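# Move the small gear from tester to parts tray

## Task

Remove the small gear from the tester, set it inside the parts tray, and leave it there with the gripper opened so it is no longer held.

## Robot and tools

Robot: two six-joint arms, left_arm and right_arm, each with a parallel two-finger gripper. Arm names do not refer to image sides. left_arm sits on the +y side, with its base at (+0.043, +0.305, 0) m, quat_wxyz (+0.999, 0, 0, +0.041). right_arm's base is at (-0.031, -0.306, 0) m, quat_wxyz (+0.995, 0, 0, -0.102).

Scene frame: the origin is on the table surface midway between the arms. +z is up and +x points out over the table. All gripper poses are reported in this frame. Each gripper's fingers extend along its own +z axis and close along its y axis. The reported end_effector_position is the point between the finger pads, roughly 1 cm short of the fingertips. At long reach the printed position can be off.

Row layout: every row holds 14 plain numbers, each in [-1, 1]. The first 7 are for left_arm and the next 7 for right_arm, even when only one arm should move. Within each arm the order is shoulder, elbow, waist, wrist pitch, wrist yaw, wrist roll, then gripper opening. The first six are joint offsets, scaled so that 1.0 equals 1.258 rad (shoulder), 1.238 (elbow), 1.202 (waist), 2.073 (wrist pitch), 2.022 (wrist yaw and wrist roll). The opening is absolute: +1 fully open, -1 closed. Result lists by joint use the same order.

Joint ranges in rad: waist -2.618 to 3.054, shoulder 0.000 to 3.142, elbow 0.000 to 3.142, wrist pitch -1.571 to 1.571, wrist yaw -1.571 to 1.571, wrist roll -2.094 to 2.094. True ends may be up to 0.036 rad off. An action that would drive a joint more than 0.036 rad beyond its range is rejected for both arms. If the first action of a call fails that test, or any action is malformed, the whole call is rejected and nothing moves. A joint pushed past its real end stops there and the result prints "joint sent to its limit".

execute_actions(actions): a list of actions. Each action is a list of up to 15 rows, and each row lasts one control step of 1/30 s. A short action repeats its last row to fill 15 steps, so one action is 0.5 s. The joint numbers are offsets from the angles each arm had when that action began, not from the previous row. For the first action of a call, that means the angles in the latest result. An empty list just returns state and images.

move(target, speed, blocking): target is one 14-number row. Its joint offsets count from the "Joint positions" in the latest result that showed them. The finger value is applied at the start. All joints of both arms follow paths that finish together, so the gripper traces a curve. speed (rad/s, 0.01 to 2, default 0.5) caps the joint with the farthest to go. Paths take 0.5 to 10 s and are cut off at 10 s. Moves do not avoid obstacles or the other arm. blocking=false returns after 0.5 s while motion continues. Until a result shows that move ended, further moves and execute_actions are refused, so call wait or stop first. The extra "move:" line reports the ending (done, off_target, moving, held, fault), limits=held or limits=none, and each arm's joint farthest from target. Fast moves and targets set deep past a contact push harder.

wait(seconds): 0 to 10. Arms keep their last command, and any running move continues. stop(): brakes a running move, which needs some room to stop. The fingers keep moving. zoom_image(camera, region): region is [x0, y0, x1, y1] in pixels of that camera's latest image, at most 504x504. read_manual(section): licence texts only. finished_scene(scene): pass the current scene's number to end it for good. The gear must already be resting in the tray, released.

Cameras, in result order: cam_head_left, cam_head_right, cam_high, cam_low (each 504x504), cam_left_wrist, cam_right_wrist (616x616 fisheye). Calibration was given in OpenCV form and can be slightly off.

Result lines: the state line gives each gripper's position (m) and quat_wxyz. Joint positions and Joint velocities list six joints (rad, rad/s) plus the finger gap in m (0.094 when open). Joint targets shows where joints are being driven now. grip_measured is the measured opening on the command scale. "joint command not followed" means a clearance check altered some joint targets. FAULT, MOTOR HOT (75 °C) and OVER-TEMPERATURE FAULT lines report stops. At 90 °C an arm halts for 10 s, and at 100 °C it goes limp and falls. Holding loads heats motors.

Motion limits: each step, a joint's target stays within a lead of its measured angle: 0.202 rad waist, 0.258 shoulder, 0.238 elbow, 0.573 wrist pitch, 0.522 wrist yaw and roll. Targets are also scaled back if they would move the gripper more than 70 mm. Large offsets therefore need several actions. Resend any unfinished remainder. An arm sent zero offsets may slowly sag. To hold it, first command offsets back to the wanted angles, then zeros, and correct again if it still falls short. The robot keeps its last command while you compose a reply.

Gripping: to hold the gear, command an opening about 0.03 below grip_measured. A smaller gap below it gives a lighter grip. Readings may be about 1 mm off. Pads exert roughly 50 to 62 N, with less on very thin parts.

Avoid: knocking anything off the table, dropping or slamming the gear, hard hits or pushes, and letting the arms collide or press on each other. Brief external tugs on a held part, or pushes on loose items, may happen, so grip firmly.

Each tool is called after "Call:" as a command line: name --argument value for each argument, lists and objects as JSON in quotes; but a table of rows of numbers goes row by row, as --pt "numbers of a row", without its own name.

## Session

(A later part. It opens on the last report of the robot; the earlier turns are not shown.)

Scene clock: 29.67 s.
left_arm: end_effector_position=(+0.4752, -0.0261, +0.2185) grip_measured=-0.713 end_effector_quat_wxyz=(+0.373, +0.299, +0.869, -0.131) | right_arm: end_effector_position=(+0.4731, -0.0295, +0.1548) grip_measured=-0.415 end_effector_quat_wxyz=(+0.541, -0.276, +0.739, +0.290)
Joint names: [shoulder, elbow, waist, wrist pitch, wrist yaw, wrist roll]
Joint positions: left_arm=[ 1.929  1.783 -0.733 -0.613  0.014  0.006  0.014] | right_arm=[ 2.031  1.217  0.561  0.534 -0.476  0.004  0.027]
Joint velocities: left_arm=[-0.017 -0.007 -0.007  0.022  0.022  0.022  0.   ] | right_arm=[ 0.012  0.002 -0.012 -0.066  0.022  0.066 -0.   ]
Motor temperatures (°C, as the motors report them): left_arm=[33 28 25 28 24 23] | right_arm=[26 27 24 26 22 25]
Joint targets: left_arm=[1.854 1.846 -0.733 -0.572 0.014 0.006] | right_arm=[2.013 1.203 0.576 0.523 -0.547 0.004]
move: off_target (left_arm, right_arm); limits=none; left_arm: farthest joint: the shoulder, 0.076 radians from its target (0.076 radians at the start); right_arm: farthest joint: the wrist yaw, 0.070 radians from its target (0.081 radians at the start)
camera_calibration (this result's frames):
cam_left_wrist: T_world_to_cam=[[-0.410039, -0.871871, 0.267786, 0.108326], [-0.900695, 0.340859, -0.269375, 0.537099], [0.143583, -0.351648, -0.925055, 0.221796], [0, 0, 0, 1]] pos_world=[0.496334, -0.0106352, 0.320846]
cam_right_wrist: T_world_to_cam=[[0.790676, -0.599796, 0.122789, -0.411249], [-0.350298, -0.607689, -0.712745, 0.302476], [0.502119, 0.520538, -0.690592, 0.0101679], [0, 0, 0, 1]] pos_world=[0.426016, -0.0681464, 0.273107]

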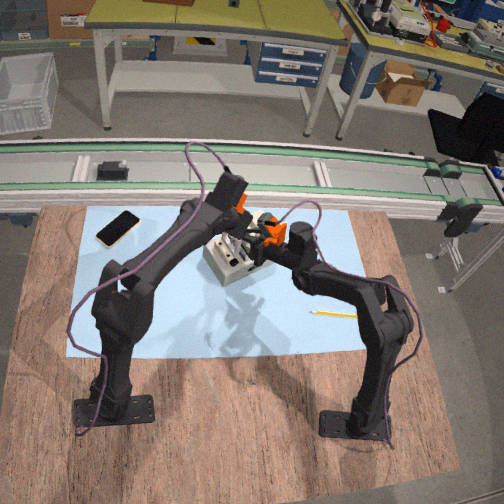

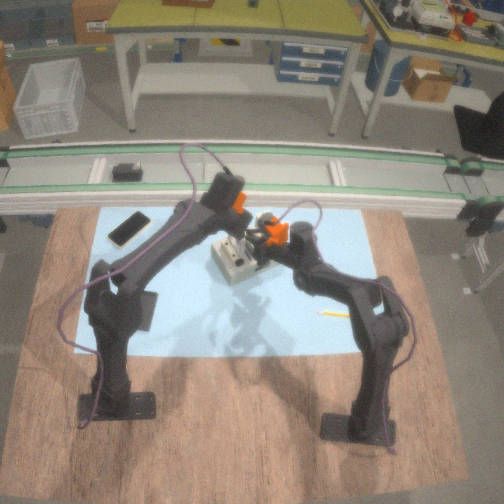

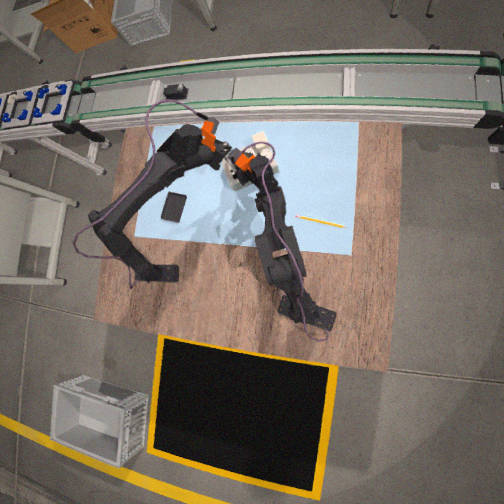

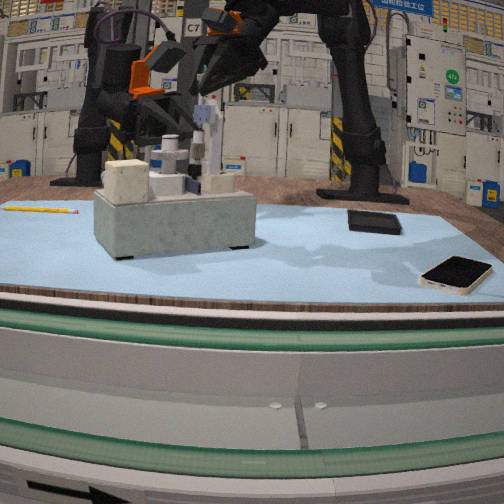

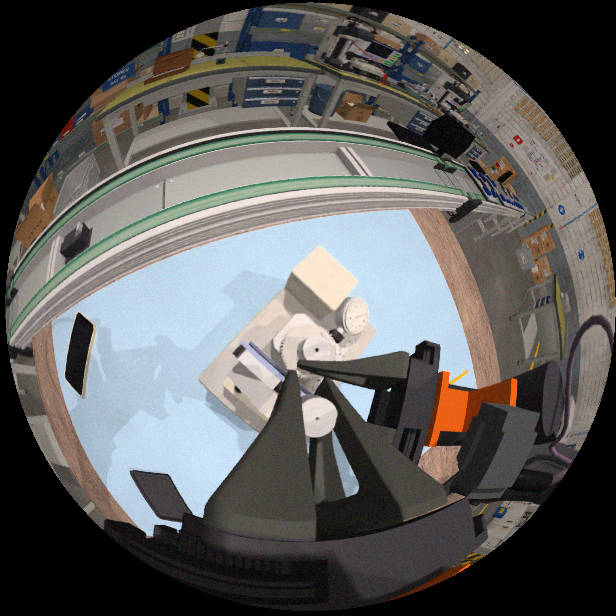

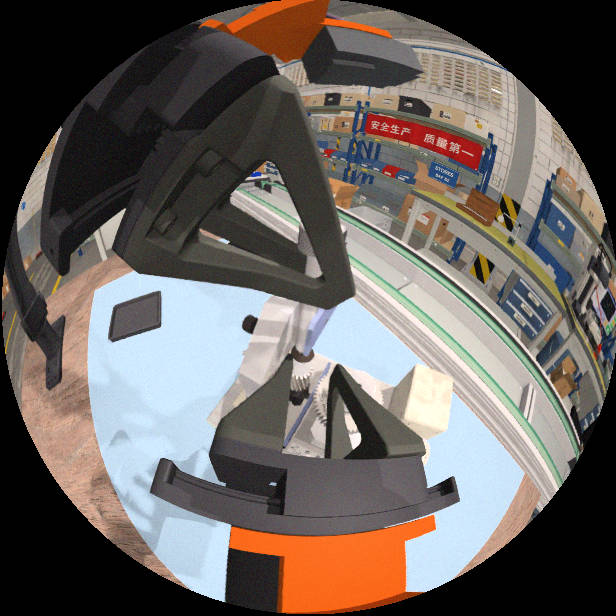

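Call:
move --target '[0,-0.03,0,0.02,0,0,-0.78,-0.14,-0.04,-0.02,0,0.01,0,-0.4]' --speed 0.2

Call:
move --target '[0,0,0,0,0,0,0,0,0,0,0,0,0,-0.2]'

Call:
move --target '[-0.2,-0.2,0,0,0,0,-0.35,0,0.1,0,-0.1,0,0,-0.2]'

Scene clock: 31.23 s.
left_arm: end_effector_position=(+0.4755, -0.0263, +0.2102) grip_measured=-0.713 end_effector_quat_wxyz=(+0.369, +0.300, +0.870, -0.130) | right_arm: end_effector_position=(+0.4615, -0.0447, +0.2165) grip_measured=-0.403 end_effector_quat_wxyz=(+0.585, -0.270, +0.712, +0.279)
Joint names: [shoulder, elbow, waist, wrist pitch, wrist yaw, wrist roll]
Joint positions: left_arm=[ 1.935  1.764 -0.733 -0.597  0.014  0.006  0.014] | right_arm=[ 1.878  1.173  0.548  0.526 -0.46   0.003  0.028]
Joint velocities: left_arm=[ 0.002  0.022  0.017 -0.037  0.051 -0.022  0.   ] | right_arm=[-0.007 -0.002  0.007 -0.037  0.066 -0.022  0.001]
Motor temperatures (°C, as the motors report them): left_arm=[33 28 25 28 24 23] | right_arm=[27 27 24 26 22 25]
Joint targets: left_arm=[1.929 1.746 -0.733 -0.571 0.014 0.006] | right_arm=[1.855 1.168 0.537 0.534 -0.456 0.004]
move: off_target (left_arm, right_arm); limits=none; left_arm: farthest joint: the wrist pitch, 0.025 radians from its target (0.041 radians at the start); right_arm: farthest joint: the shoulder, 0.023 radians from its target (0.176 radians at the start)
camera_calibration (this result's frames):
cam_left_wrist: T_world_to_cam=[[-0.408177, -0.87329, 0.266, 0.109938], [-0.902547, 0.34227, -0.261267, 0.534371], [0.137118, -0.34672, -0.927892, 0.217806], [0, 0, 0, 1]] pos_world=[0.497303, -0.0113739, 0.31247]
cam_right_wrist: T_world_to_cam=[[0.75753, -0.627543, 0.179825, -0.417113], [-0.295742, -0.575489, -0.762463, 0.320134], [0.581966, 0.524407, -0.621541, 0.014876], [0, 0, 0, 1]] pos_world=[0.401996, -0.0853242, 0.328344]

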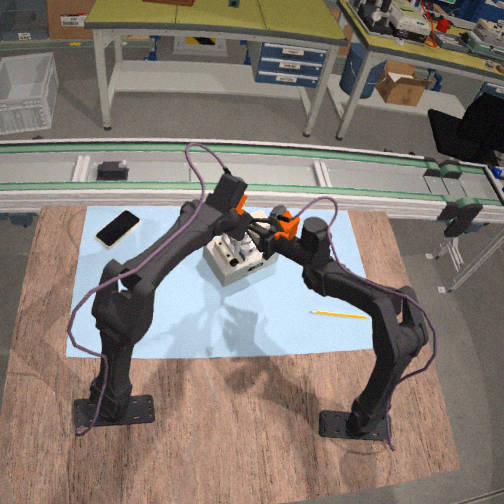

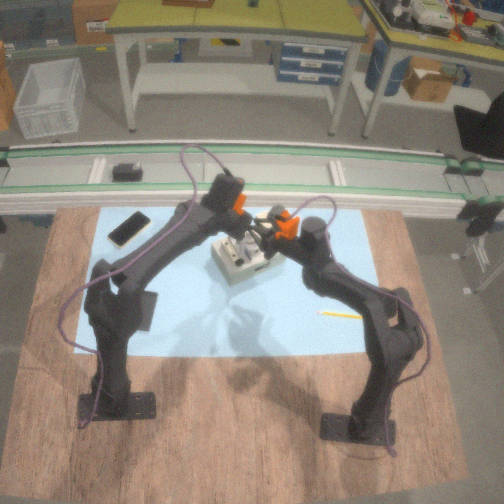

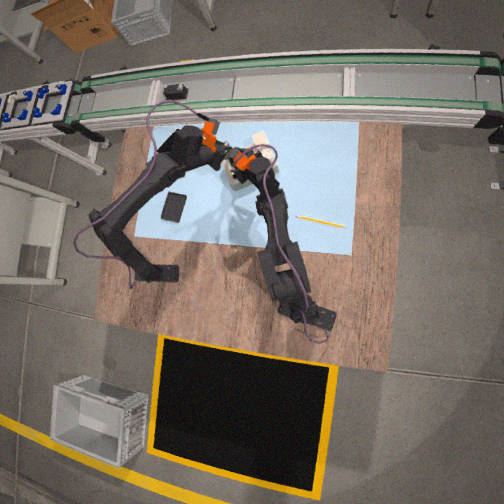

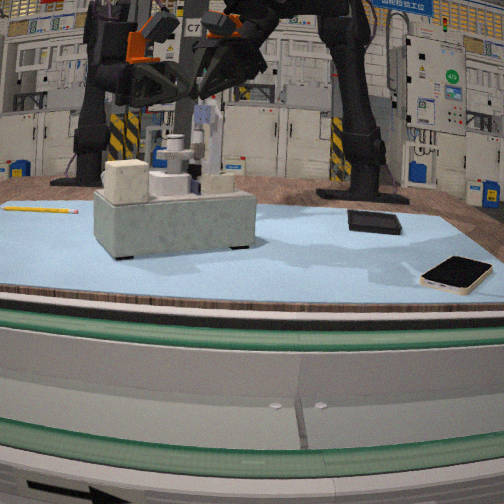

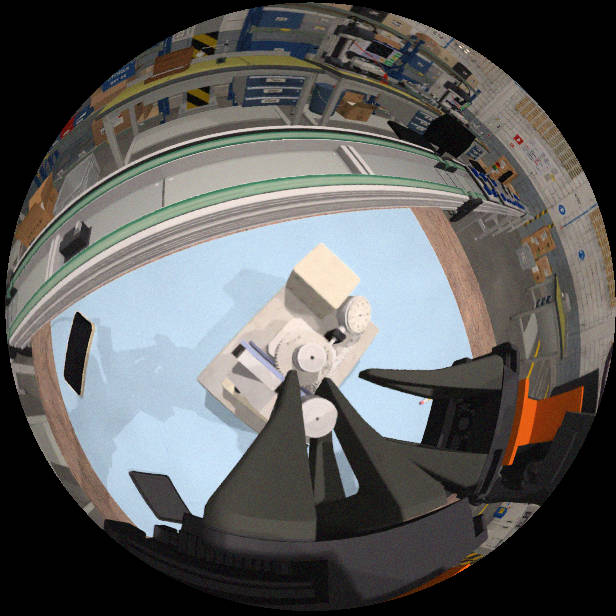

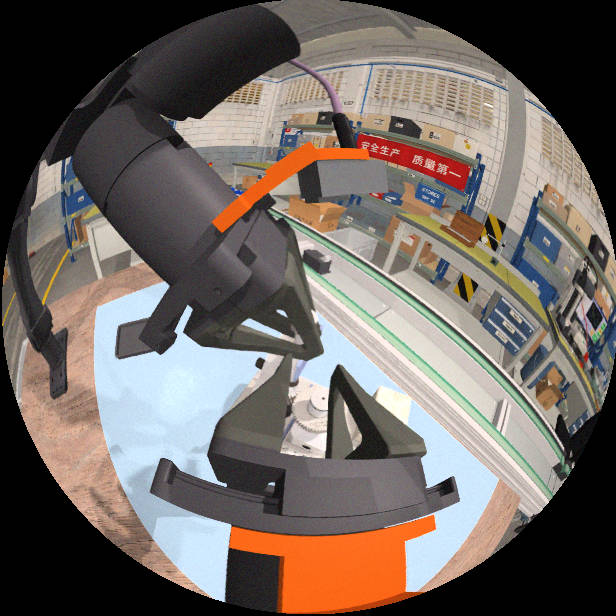

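Scene clock: 31.73 s.
left_arm: end_effector_position=(+0.4814, -0.0177, +0.2084) grip_measured=-0.003 end_effector_quat_wxyz=(+0.370, +0.291, +0.874, -0.117) | right_arm: end_effector_position=(+0.4633, -0.0484, +0.2148) grip_measured=-0.203 end_effector_quat_wxyz=(+0.584, -0.267, +0.715, +0.276)
Joint names: [shoulder, elbow, waist, wrist pitch, wrist yaw, wrist roll]
Joint positions: left_arm=[ 1.937  1.764 -0.722 -0.601 -0.01   0.007  0.047] | right_arm=[ 1.878  1.172  0.542  0.521 -0.455  0.002  0.037]
Joint velocities: left_arm=[ 0.017 -0.017 -0.007  0.037  0.007 -0.11  -0.001] | right_arm=[-0.002 -0.002 -0.007  0.022  0.037 -0.037  0.001]
Motor temperatures (°C, as the motors report them): left_arm=[33 28 25 28 24 23] | right_arm=[27 27 24 26 22 25]
Joint targets: left_arm=[1.935 1.764 -0.733 -0.597 0.014 0.006] | right_arm=[1.878 1.173 0.548 0.526 -0.460 0.003]
move: off_target (left_arm); limits=none; left_arm: farthest joint: the wrist yaw, 0.024 radians from its target (0.000 radians at the start); right_arm: farthest joint: the waist, 0.006 radians from its target (0.000 radians at the start)
camera_calibration (this result's frames):
cam_left_wrist: T_world_to_cam=[[-0.385266, -0.888746, 0.248398, 0.112744], [-0.910274, 0.321797, -0.260476, 0.539466], [0.151563, -0.326463, -0.932979, 0.212695], [0, 0, 0, 1]] pos_world=[0.502261, -0.00396103, 0.310953]
cam_right_wrist: T_world_to_cam=[[0.751742, -0.634973, 0.178027, -0.417776], [-0.305495, -0.574561, -0.75931, 0.321101], [0.584429, 0.516419, -0.625903, 0.0141462], [0, 0, 0, 1]] pos_world=[0.403887, -0.0880891, 0.327045]

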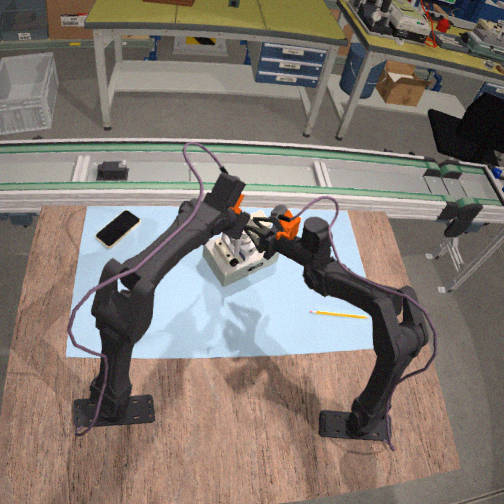

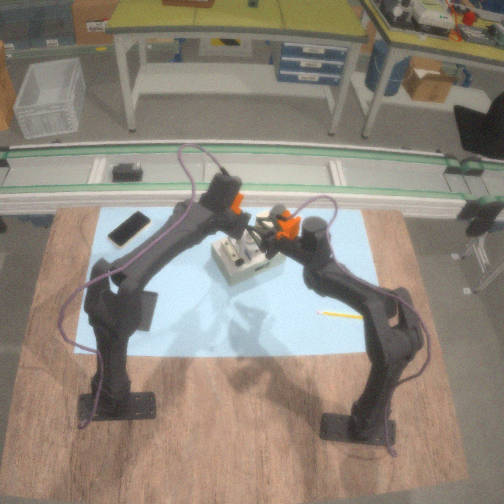

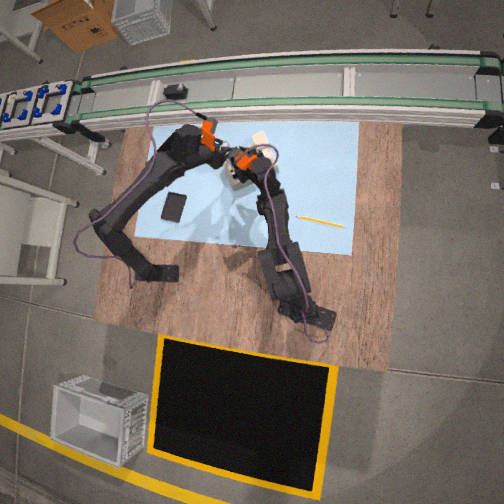

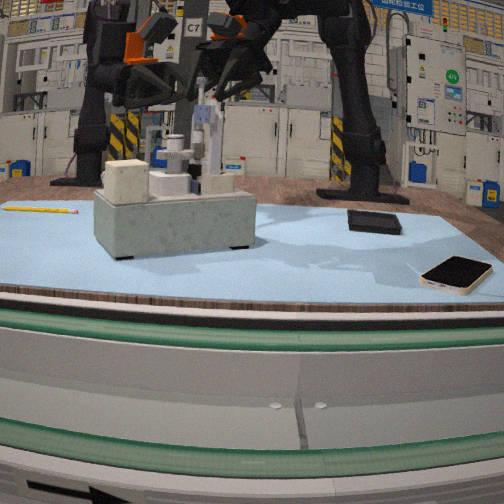

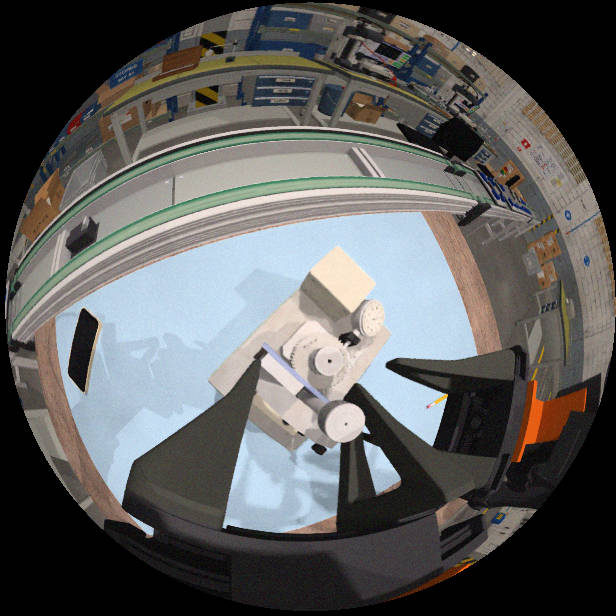

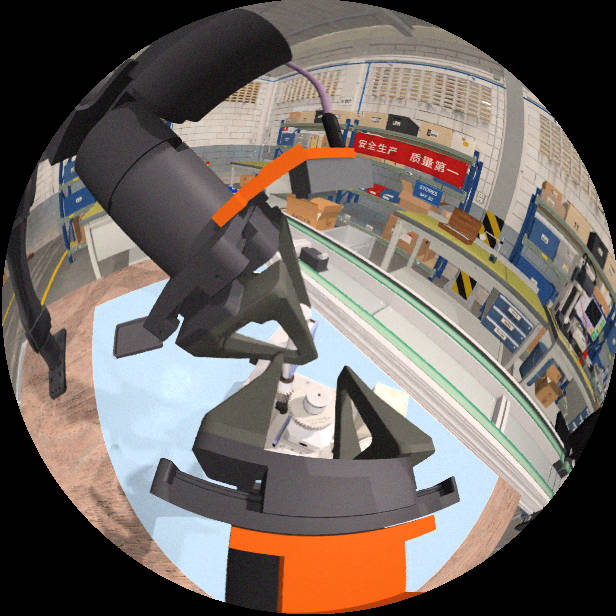

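Scene clock: 33.00 s.
left_arm: end_effector_position=(+0.4327, +0.0153, +0.2189) grip_measured=-0.347 end_effector_quat_wxyz=(+0.366, +0.294, +0.875, -0.120) | right_arm: end_effector_position=(+0.4673, -0.0470, +0.2139) grip_measured=-0.203 end_effector_quat_wxyz=(+0.544, -0.263, +0.747, +0.276)
Joint names: [shoulder, elbow, waist, wrist pitch, wrist yaw, wrist roll]
Joint positions: left_arm=[ 1.71   1.524 -0.724 -0.594 -0.     0.007  0.031] | right_arm=[ 1.878  1.269  0.542  0.321 -0.455  0.002  0.037]
Joint velocities: left_arm=[-0.017 -0.007 -0.002  0.007  0.037 -0.022 -0.   ] | right_arm=[ 0.007 -0.002  0.007 -0.007 -0.11   0.007 -0.001]
Motor temperatures (°C, as the motors report them): left_arm=[32 28 25 28 24 23] | right_arm=[27 27 24 26 22 25]
Joint targets: left_arm=[1.685 1.517 -0.722 -0.601 -0.009 0.007] | right_arm=[1.878 1.295 0.542 0.314 -0.455 0.002]
move: off_target (left_arm, right_arm); limits=none; left_arm: farthest joint: the shoulder, 0.025 radians from its target (0.252 radians at the start); right_arm: farthest joint: the elbow, 0.027 radians from its target (0.124 radians at the start)
camera_calibration (this result's frames):
cam_left_wrist: T_world_to_cam=[[-0.390404, -0.885045, 0.253536, 0.121727], [-0.909927, 0.329043, -0.252514, 0.485205], [0.140062, -0.329282, -0.933786, 0.245887], [0, 0, 0, 1]] pos_world=[0.454585, 0.0290465, 0.321265]
cam_right_wrist: T_world_to_cam=[[0.766609, -0.629769, 0.125307, -0.415184], [-0.377298, -0.599694, -0.705701, 0.343374], [0.519575, 0.493718, -0.697341, 0.0550062], [0, 0, 0, 1]] pos_world=[0.419258, -0.0827088, 0.332703]

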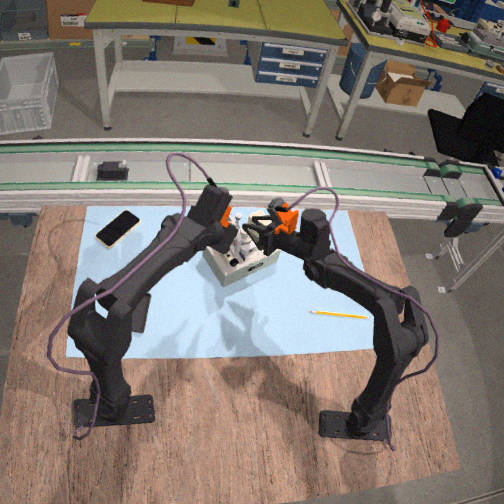

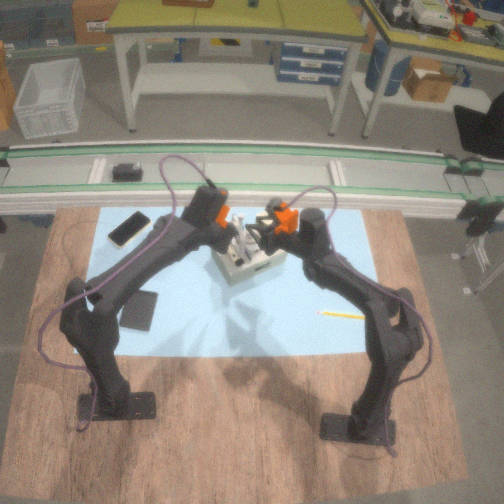

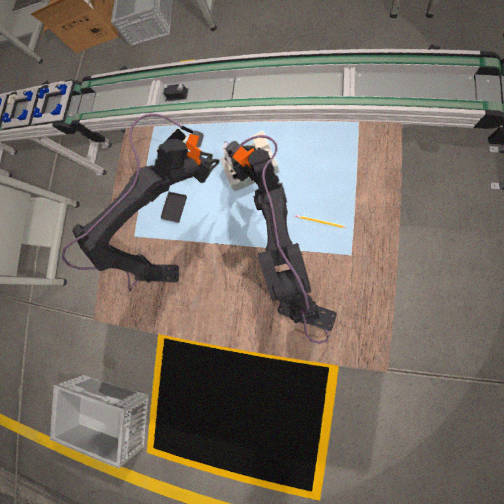

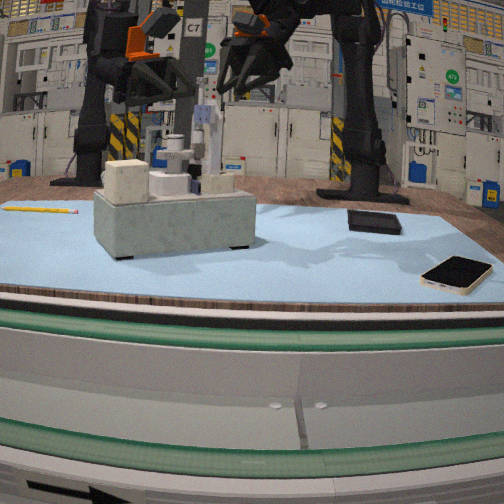

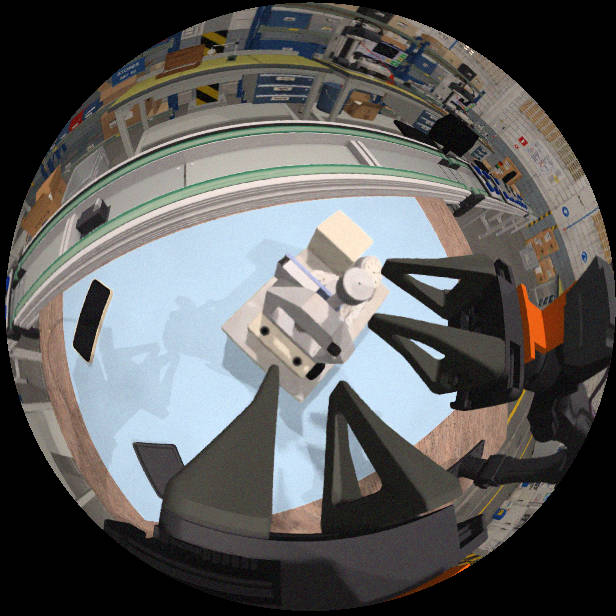

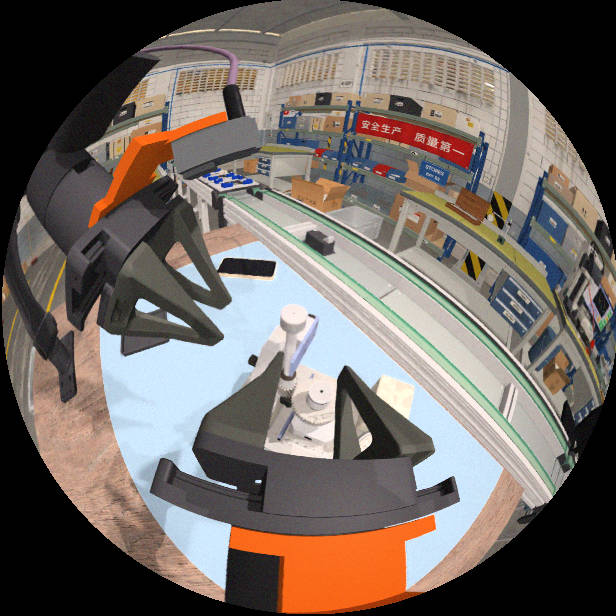

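Call:
move --target '[-0.1,0,0,0,0,0,-0.35,0.03,0.025,0.035,0,0,0,-0.2]' --speed 0.1

Call:
zoom_image --camera "cam_right_wrist" --region '[210, 260, 430, 440]'

Call:
zoom_image --camera "cam_low" --region '[120, 20, 300, 200]'

Scene clock: 34.87 s.
left_arm: end_effector_position=(+0.4228, +0.0227, +0.2648) grip_measured=-0.347 end_effector_quat_wxyz=(+0.409, +0.288, +0.855, -0.134) | right_arm: end_effector_position=(+0.4620, -0.0318, +0.1980) grip_measured=-0.203 end_effector_quat_wxyz=(+0.528, -0.273, +0.752, +0.284)
Joint names: [shoulder, elbow, waist, wrist pitch, wrist yaw, wrist roll]
Joint positions: left_arm=[ 1.61   1.524 -0.724 -0.594 -0.     0.007  0.031] | right_arm=[ 1.907  1.269  0.571  0.32  -0.455  0.002  0.037]
Joint velocities: left_arm=[-0.012 -0.002 -0.002 -0.066 -0.022  0.007  0.   ] | right_arm=[-0.002 -0.012  0.002 -0.022 -0.022 -0.051 -0.   ]
Motor temperatures (°C, as the motors report them): left_arm=[32 28 25 28 24 23] | right_arm=[27 27 24 26 22 25]
Joint targets: left_arm=[1.584 1.524 -0.724 -0.594 -0.000 0.007] | right_arm=[1.915 1.300 0.583 0.321 -0.455 0.002]
move: off_target (left_arm, right_arm); limits=none; left_arm: farthest joint: the shoulder, 0.026 radians from its target (0.126 radians at the start); right_arm: farthest joint: the elbow, 0.031 radians from its target (0.031 radians at the start)
camera_calibration (this result's frames):
cam_left_wrist: T_world_to_cam=[[-0.411536, -0.869253, 0.273929, 0.115935], [-0.886043, 0.311195, -0.343636, 0.499839], [0.213462, -0.384132, -0.898263, 0.253369], [0, 0, 0, 1]] pos_world=[0.436505, 0.042557, 0.367597]
cam_right_wrist: T_world_to_cam=[[0.787811, -0.606031, 0.109915, -0.405494], [-0.379133, -0.617799, -0.688899, 0.336254], [0.4854, 0.50105, -0.716475, 0.0589977], [0, 0, 0, 1]] pos_world=[0.418299, -0.067565, 0.318485]

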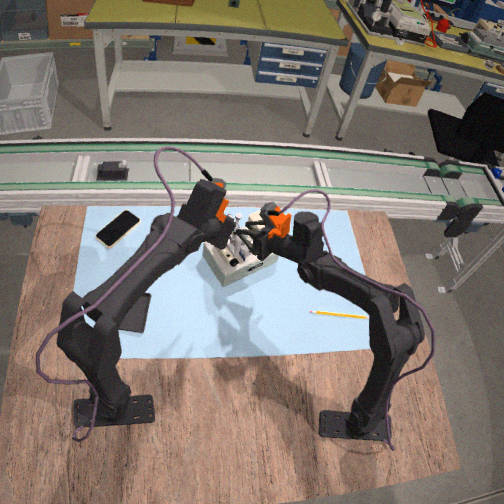

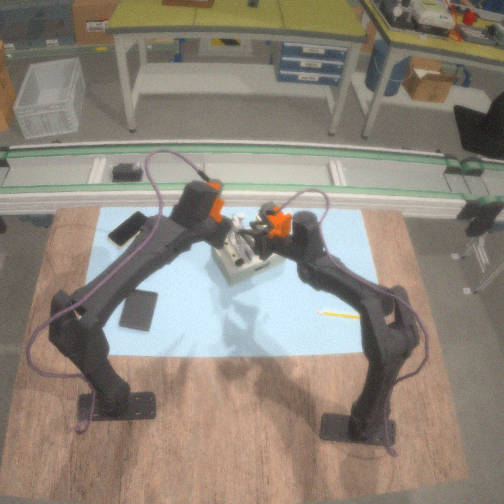

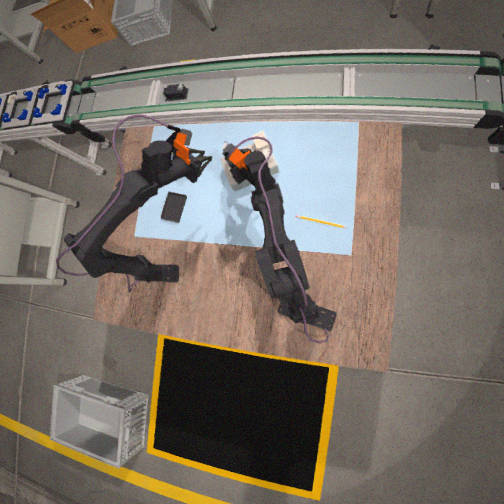

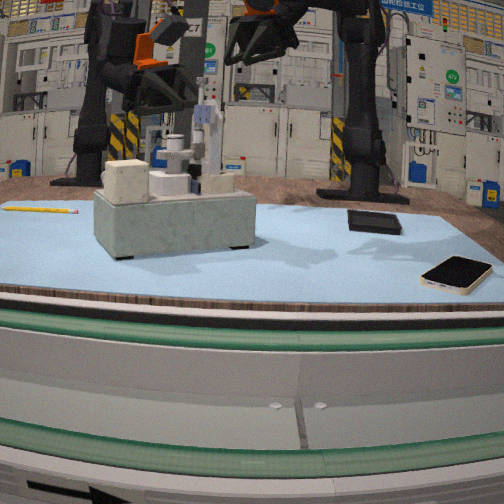

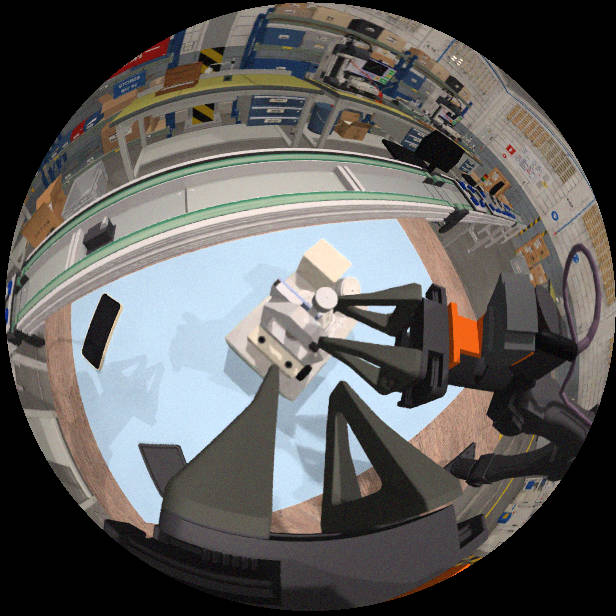

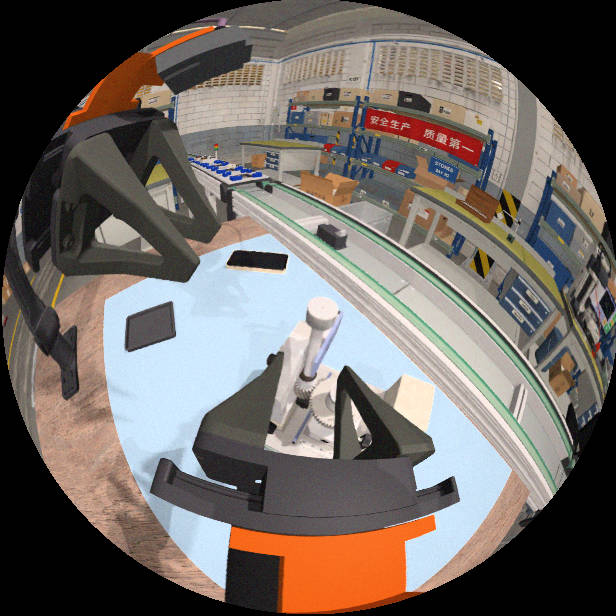

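Region (210, 260, 430, 440) of cam_right_wrist's 616x616 image, scaled by 2.291, with more detail than that image has; it fills the top 412 rows of this view, and the rest is white.

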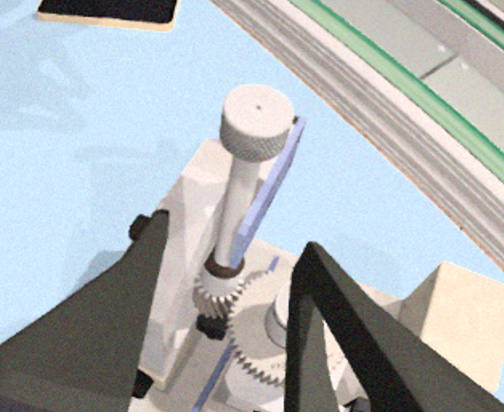

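Region (120, 20, 300, 200) of cam_low's 504x504 image, scaled by 2.800, with more detail than that image has.

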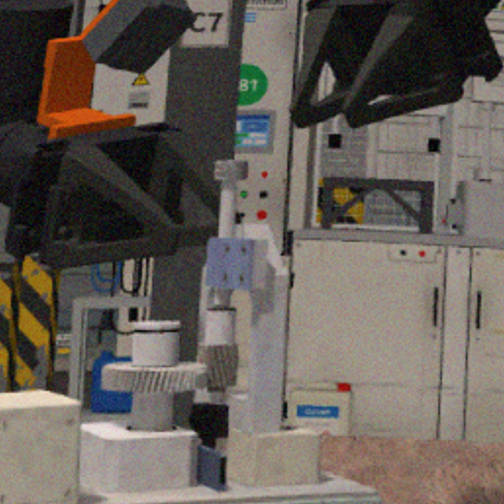

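Call:
move --target '[0,0,0,0,0,0,-0.35,0,0.075,0.008,0,0,0,-0.2]' --speed 0.08

Call:
zoom_image --camera "cam_right_wrist" --region '[210, 260, 430, 440]'

Call:
zoom_image --camera "cam_low" --region '[120, 20, 300, 200]'

Scene clock: 36.50 s.
left_arm: end_effector_position=(+0.4228, +0.0227, +0.2648) grip_measured=-0.347 end_effector_quat_wxyz=(+0.409, +0.288, +0.855, -0.134) | right_arm: end_effector_position=(+0.4714, -0.0282, +0.2275) grip_measured=-0.203 end_effector_quat_wxyz=(+0.554, -0.275, +0.733, +0.284)
Joint names: [shoulder, elbow, waist, wrist pitch, wrist yaw, wrist roll]
Joint positions: left_arm=[ 1.61   1.524 -0.724 -0.594 -0.     0.007  0.031] | right_arm=[ 1.907  1.334  0.571  0.32  -0.455  0.002  0.037]
Joint velocities: left_arm=[-0.017 -0.002 -0.012 -0.022  0.037 -0.037 -0.   ] | right_arm=[ 0.022 -0.007 -0.007  0.022 -0.007 -0.022 -0.001]
Motor temperatures (°C, as the motors report them): left_arm=[32 28 25 28 24 23] | right_arm=[28 28 24 26 22 25]
Joint targets: left_arm=[1.610 1.524 -0.724 -0.594 -0.000 0.007] | right_arm=[1.907 1.361 0.580 0.320 -0.455 0.002]
move: off_target (right_arm); limits=none; left_arm: farthest joint: the waist, 0.000 radians from its target (0.000 radians at the start); right_arm: farthest joint: the elbow, 0.028 radians from its target (0.093 radians at the start)
camera_calibration (this result's frames):
cam_left_wrist: T_world_to_cam=[[-0.411536, -0.869253, 0.273929, 0.115935], [-0.886043, 0.311195, -0.343636, 0.499839], [0.213462, -0.384132, -0.898263, 0.253369], [0, 0, 0, 1]] pos_world=[0.436505, 0.042557, 0.367597]
cam_right_wrist: T_world_to_cam=[[0.780191, -0.608948, 0.143123, -0.418], [-0.33657, -0.601501, -0.724511, 0.35087], [0.527279, 0.517086, -0.674239, 0.0448989], [0, 0, 0, 1]] pos_world=[0.420537, -0.0667081, 0.344307]

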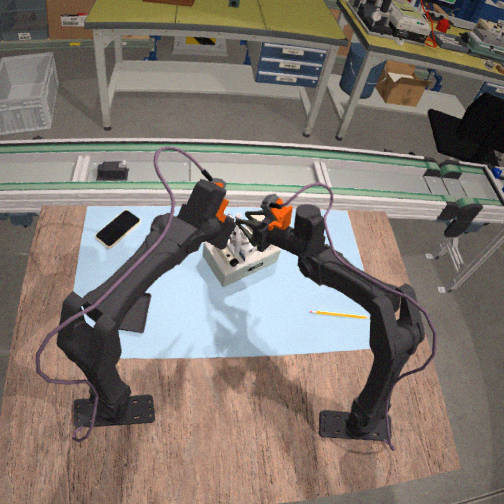

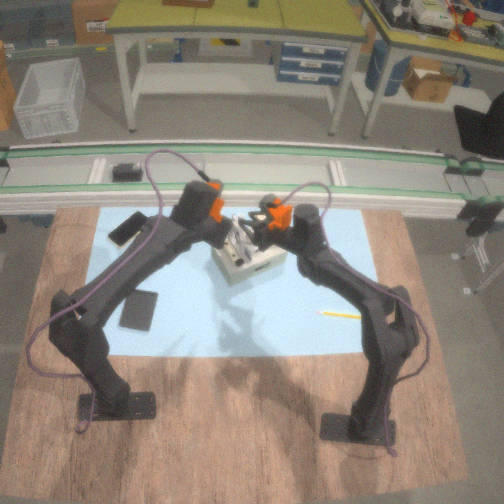

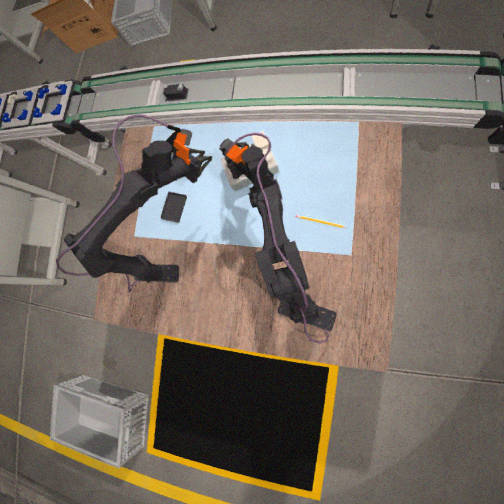

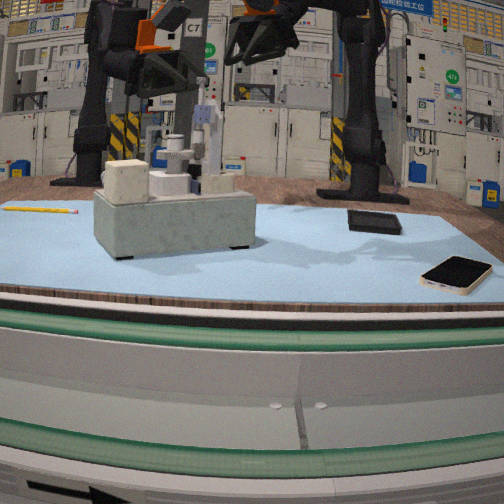

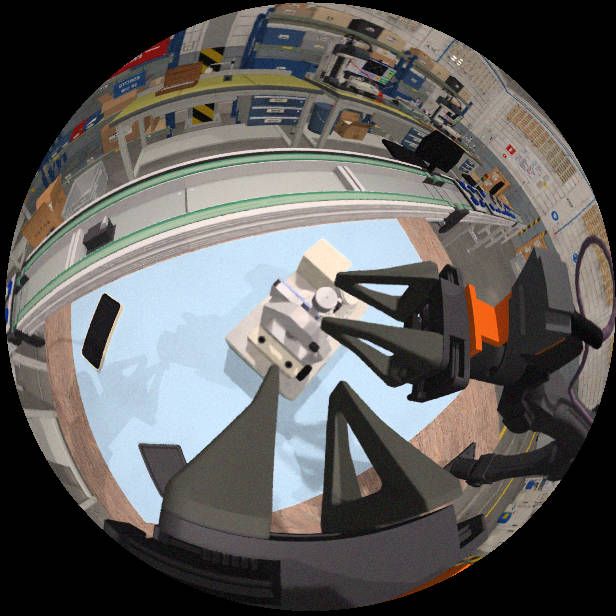

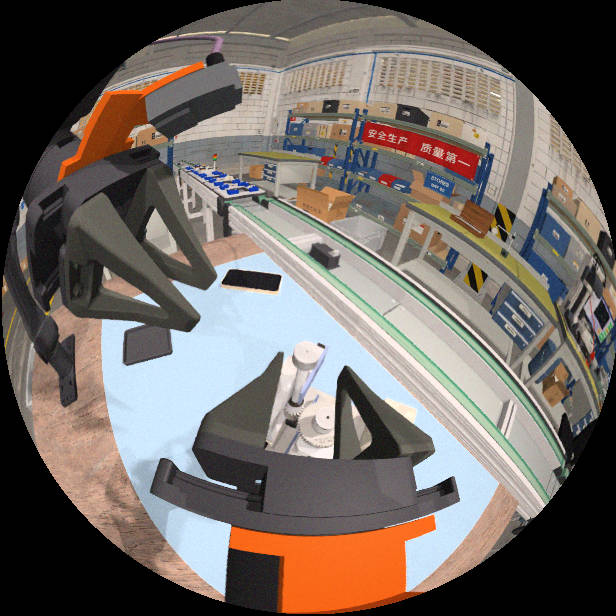

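Region (210, 260, 430, 440) of cam_right_wrist's 616x616 image, scaled by 2.291, with more detail than that image has; it fills the top 412 rows of this view, and the rest is white.

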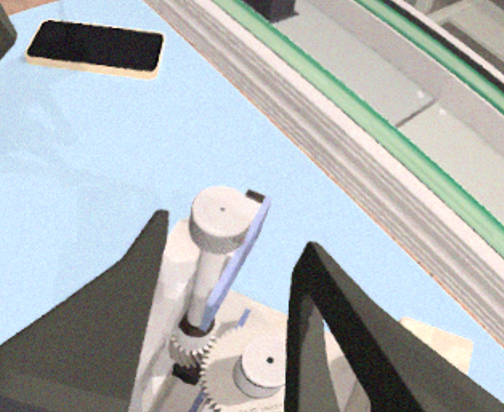

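Region (120, 20, 300, 200) of cam_low's 504x504 image, scaled by 2.800, with more detail than that image has.

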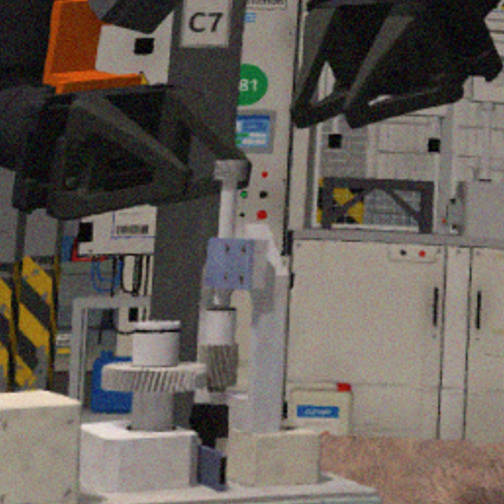

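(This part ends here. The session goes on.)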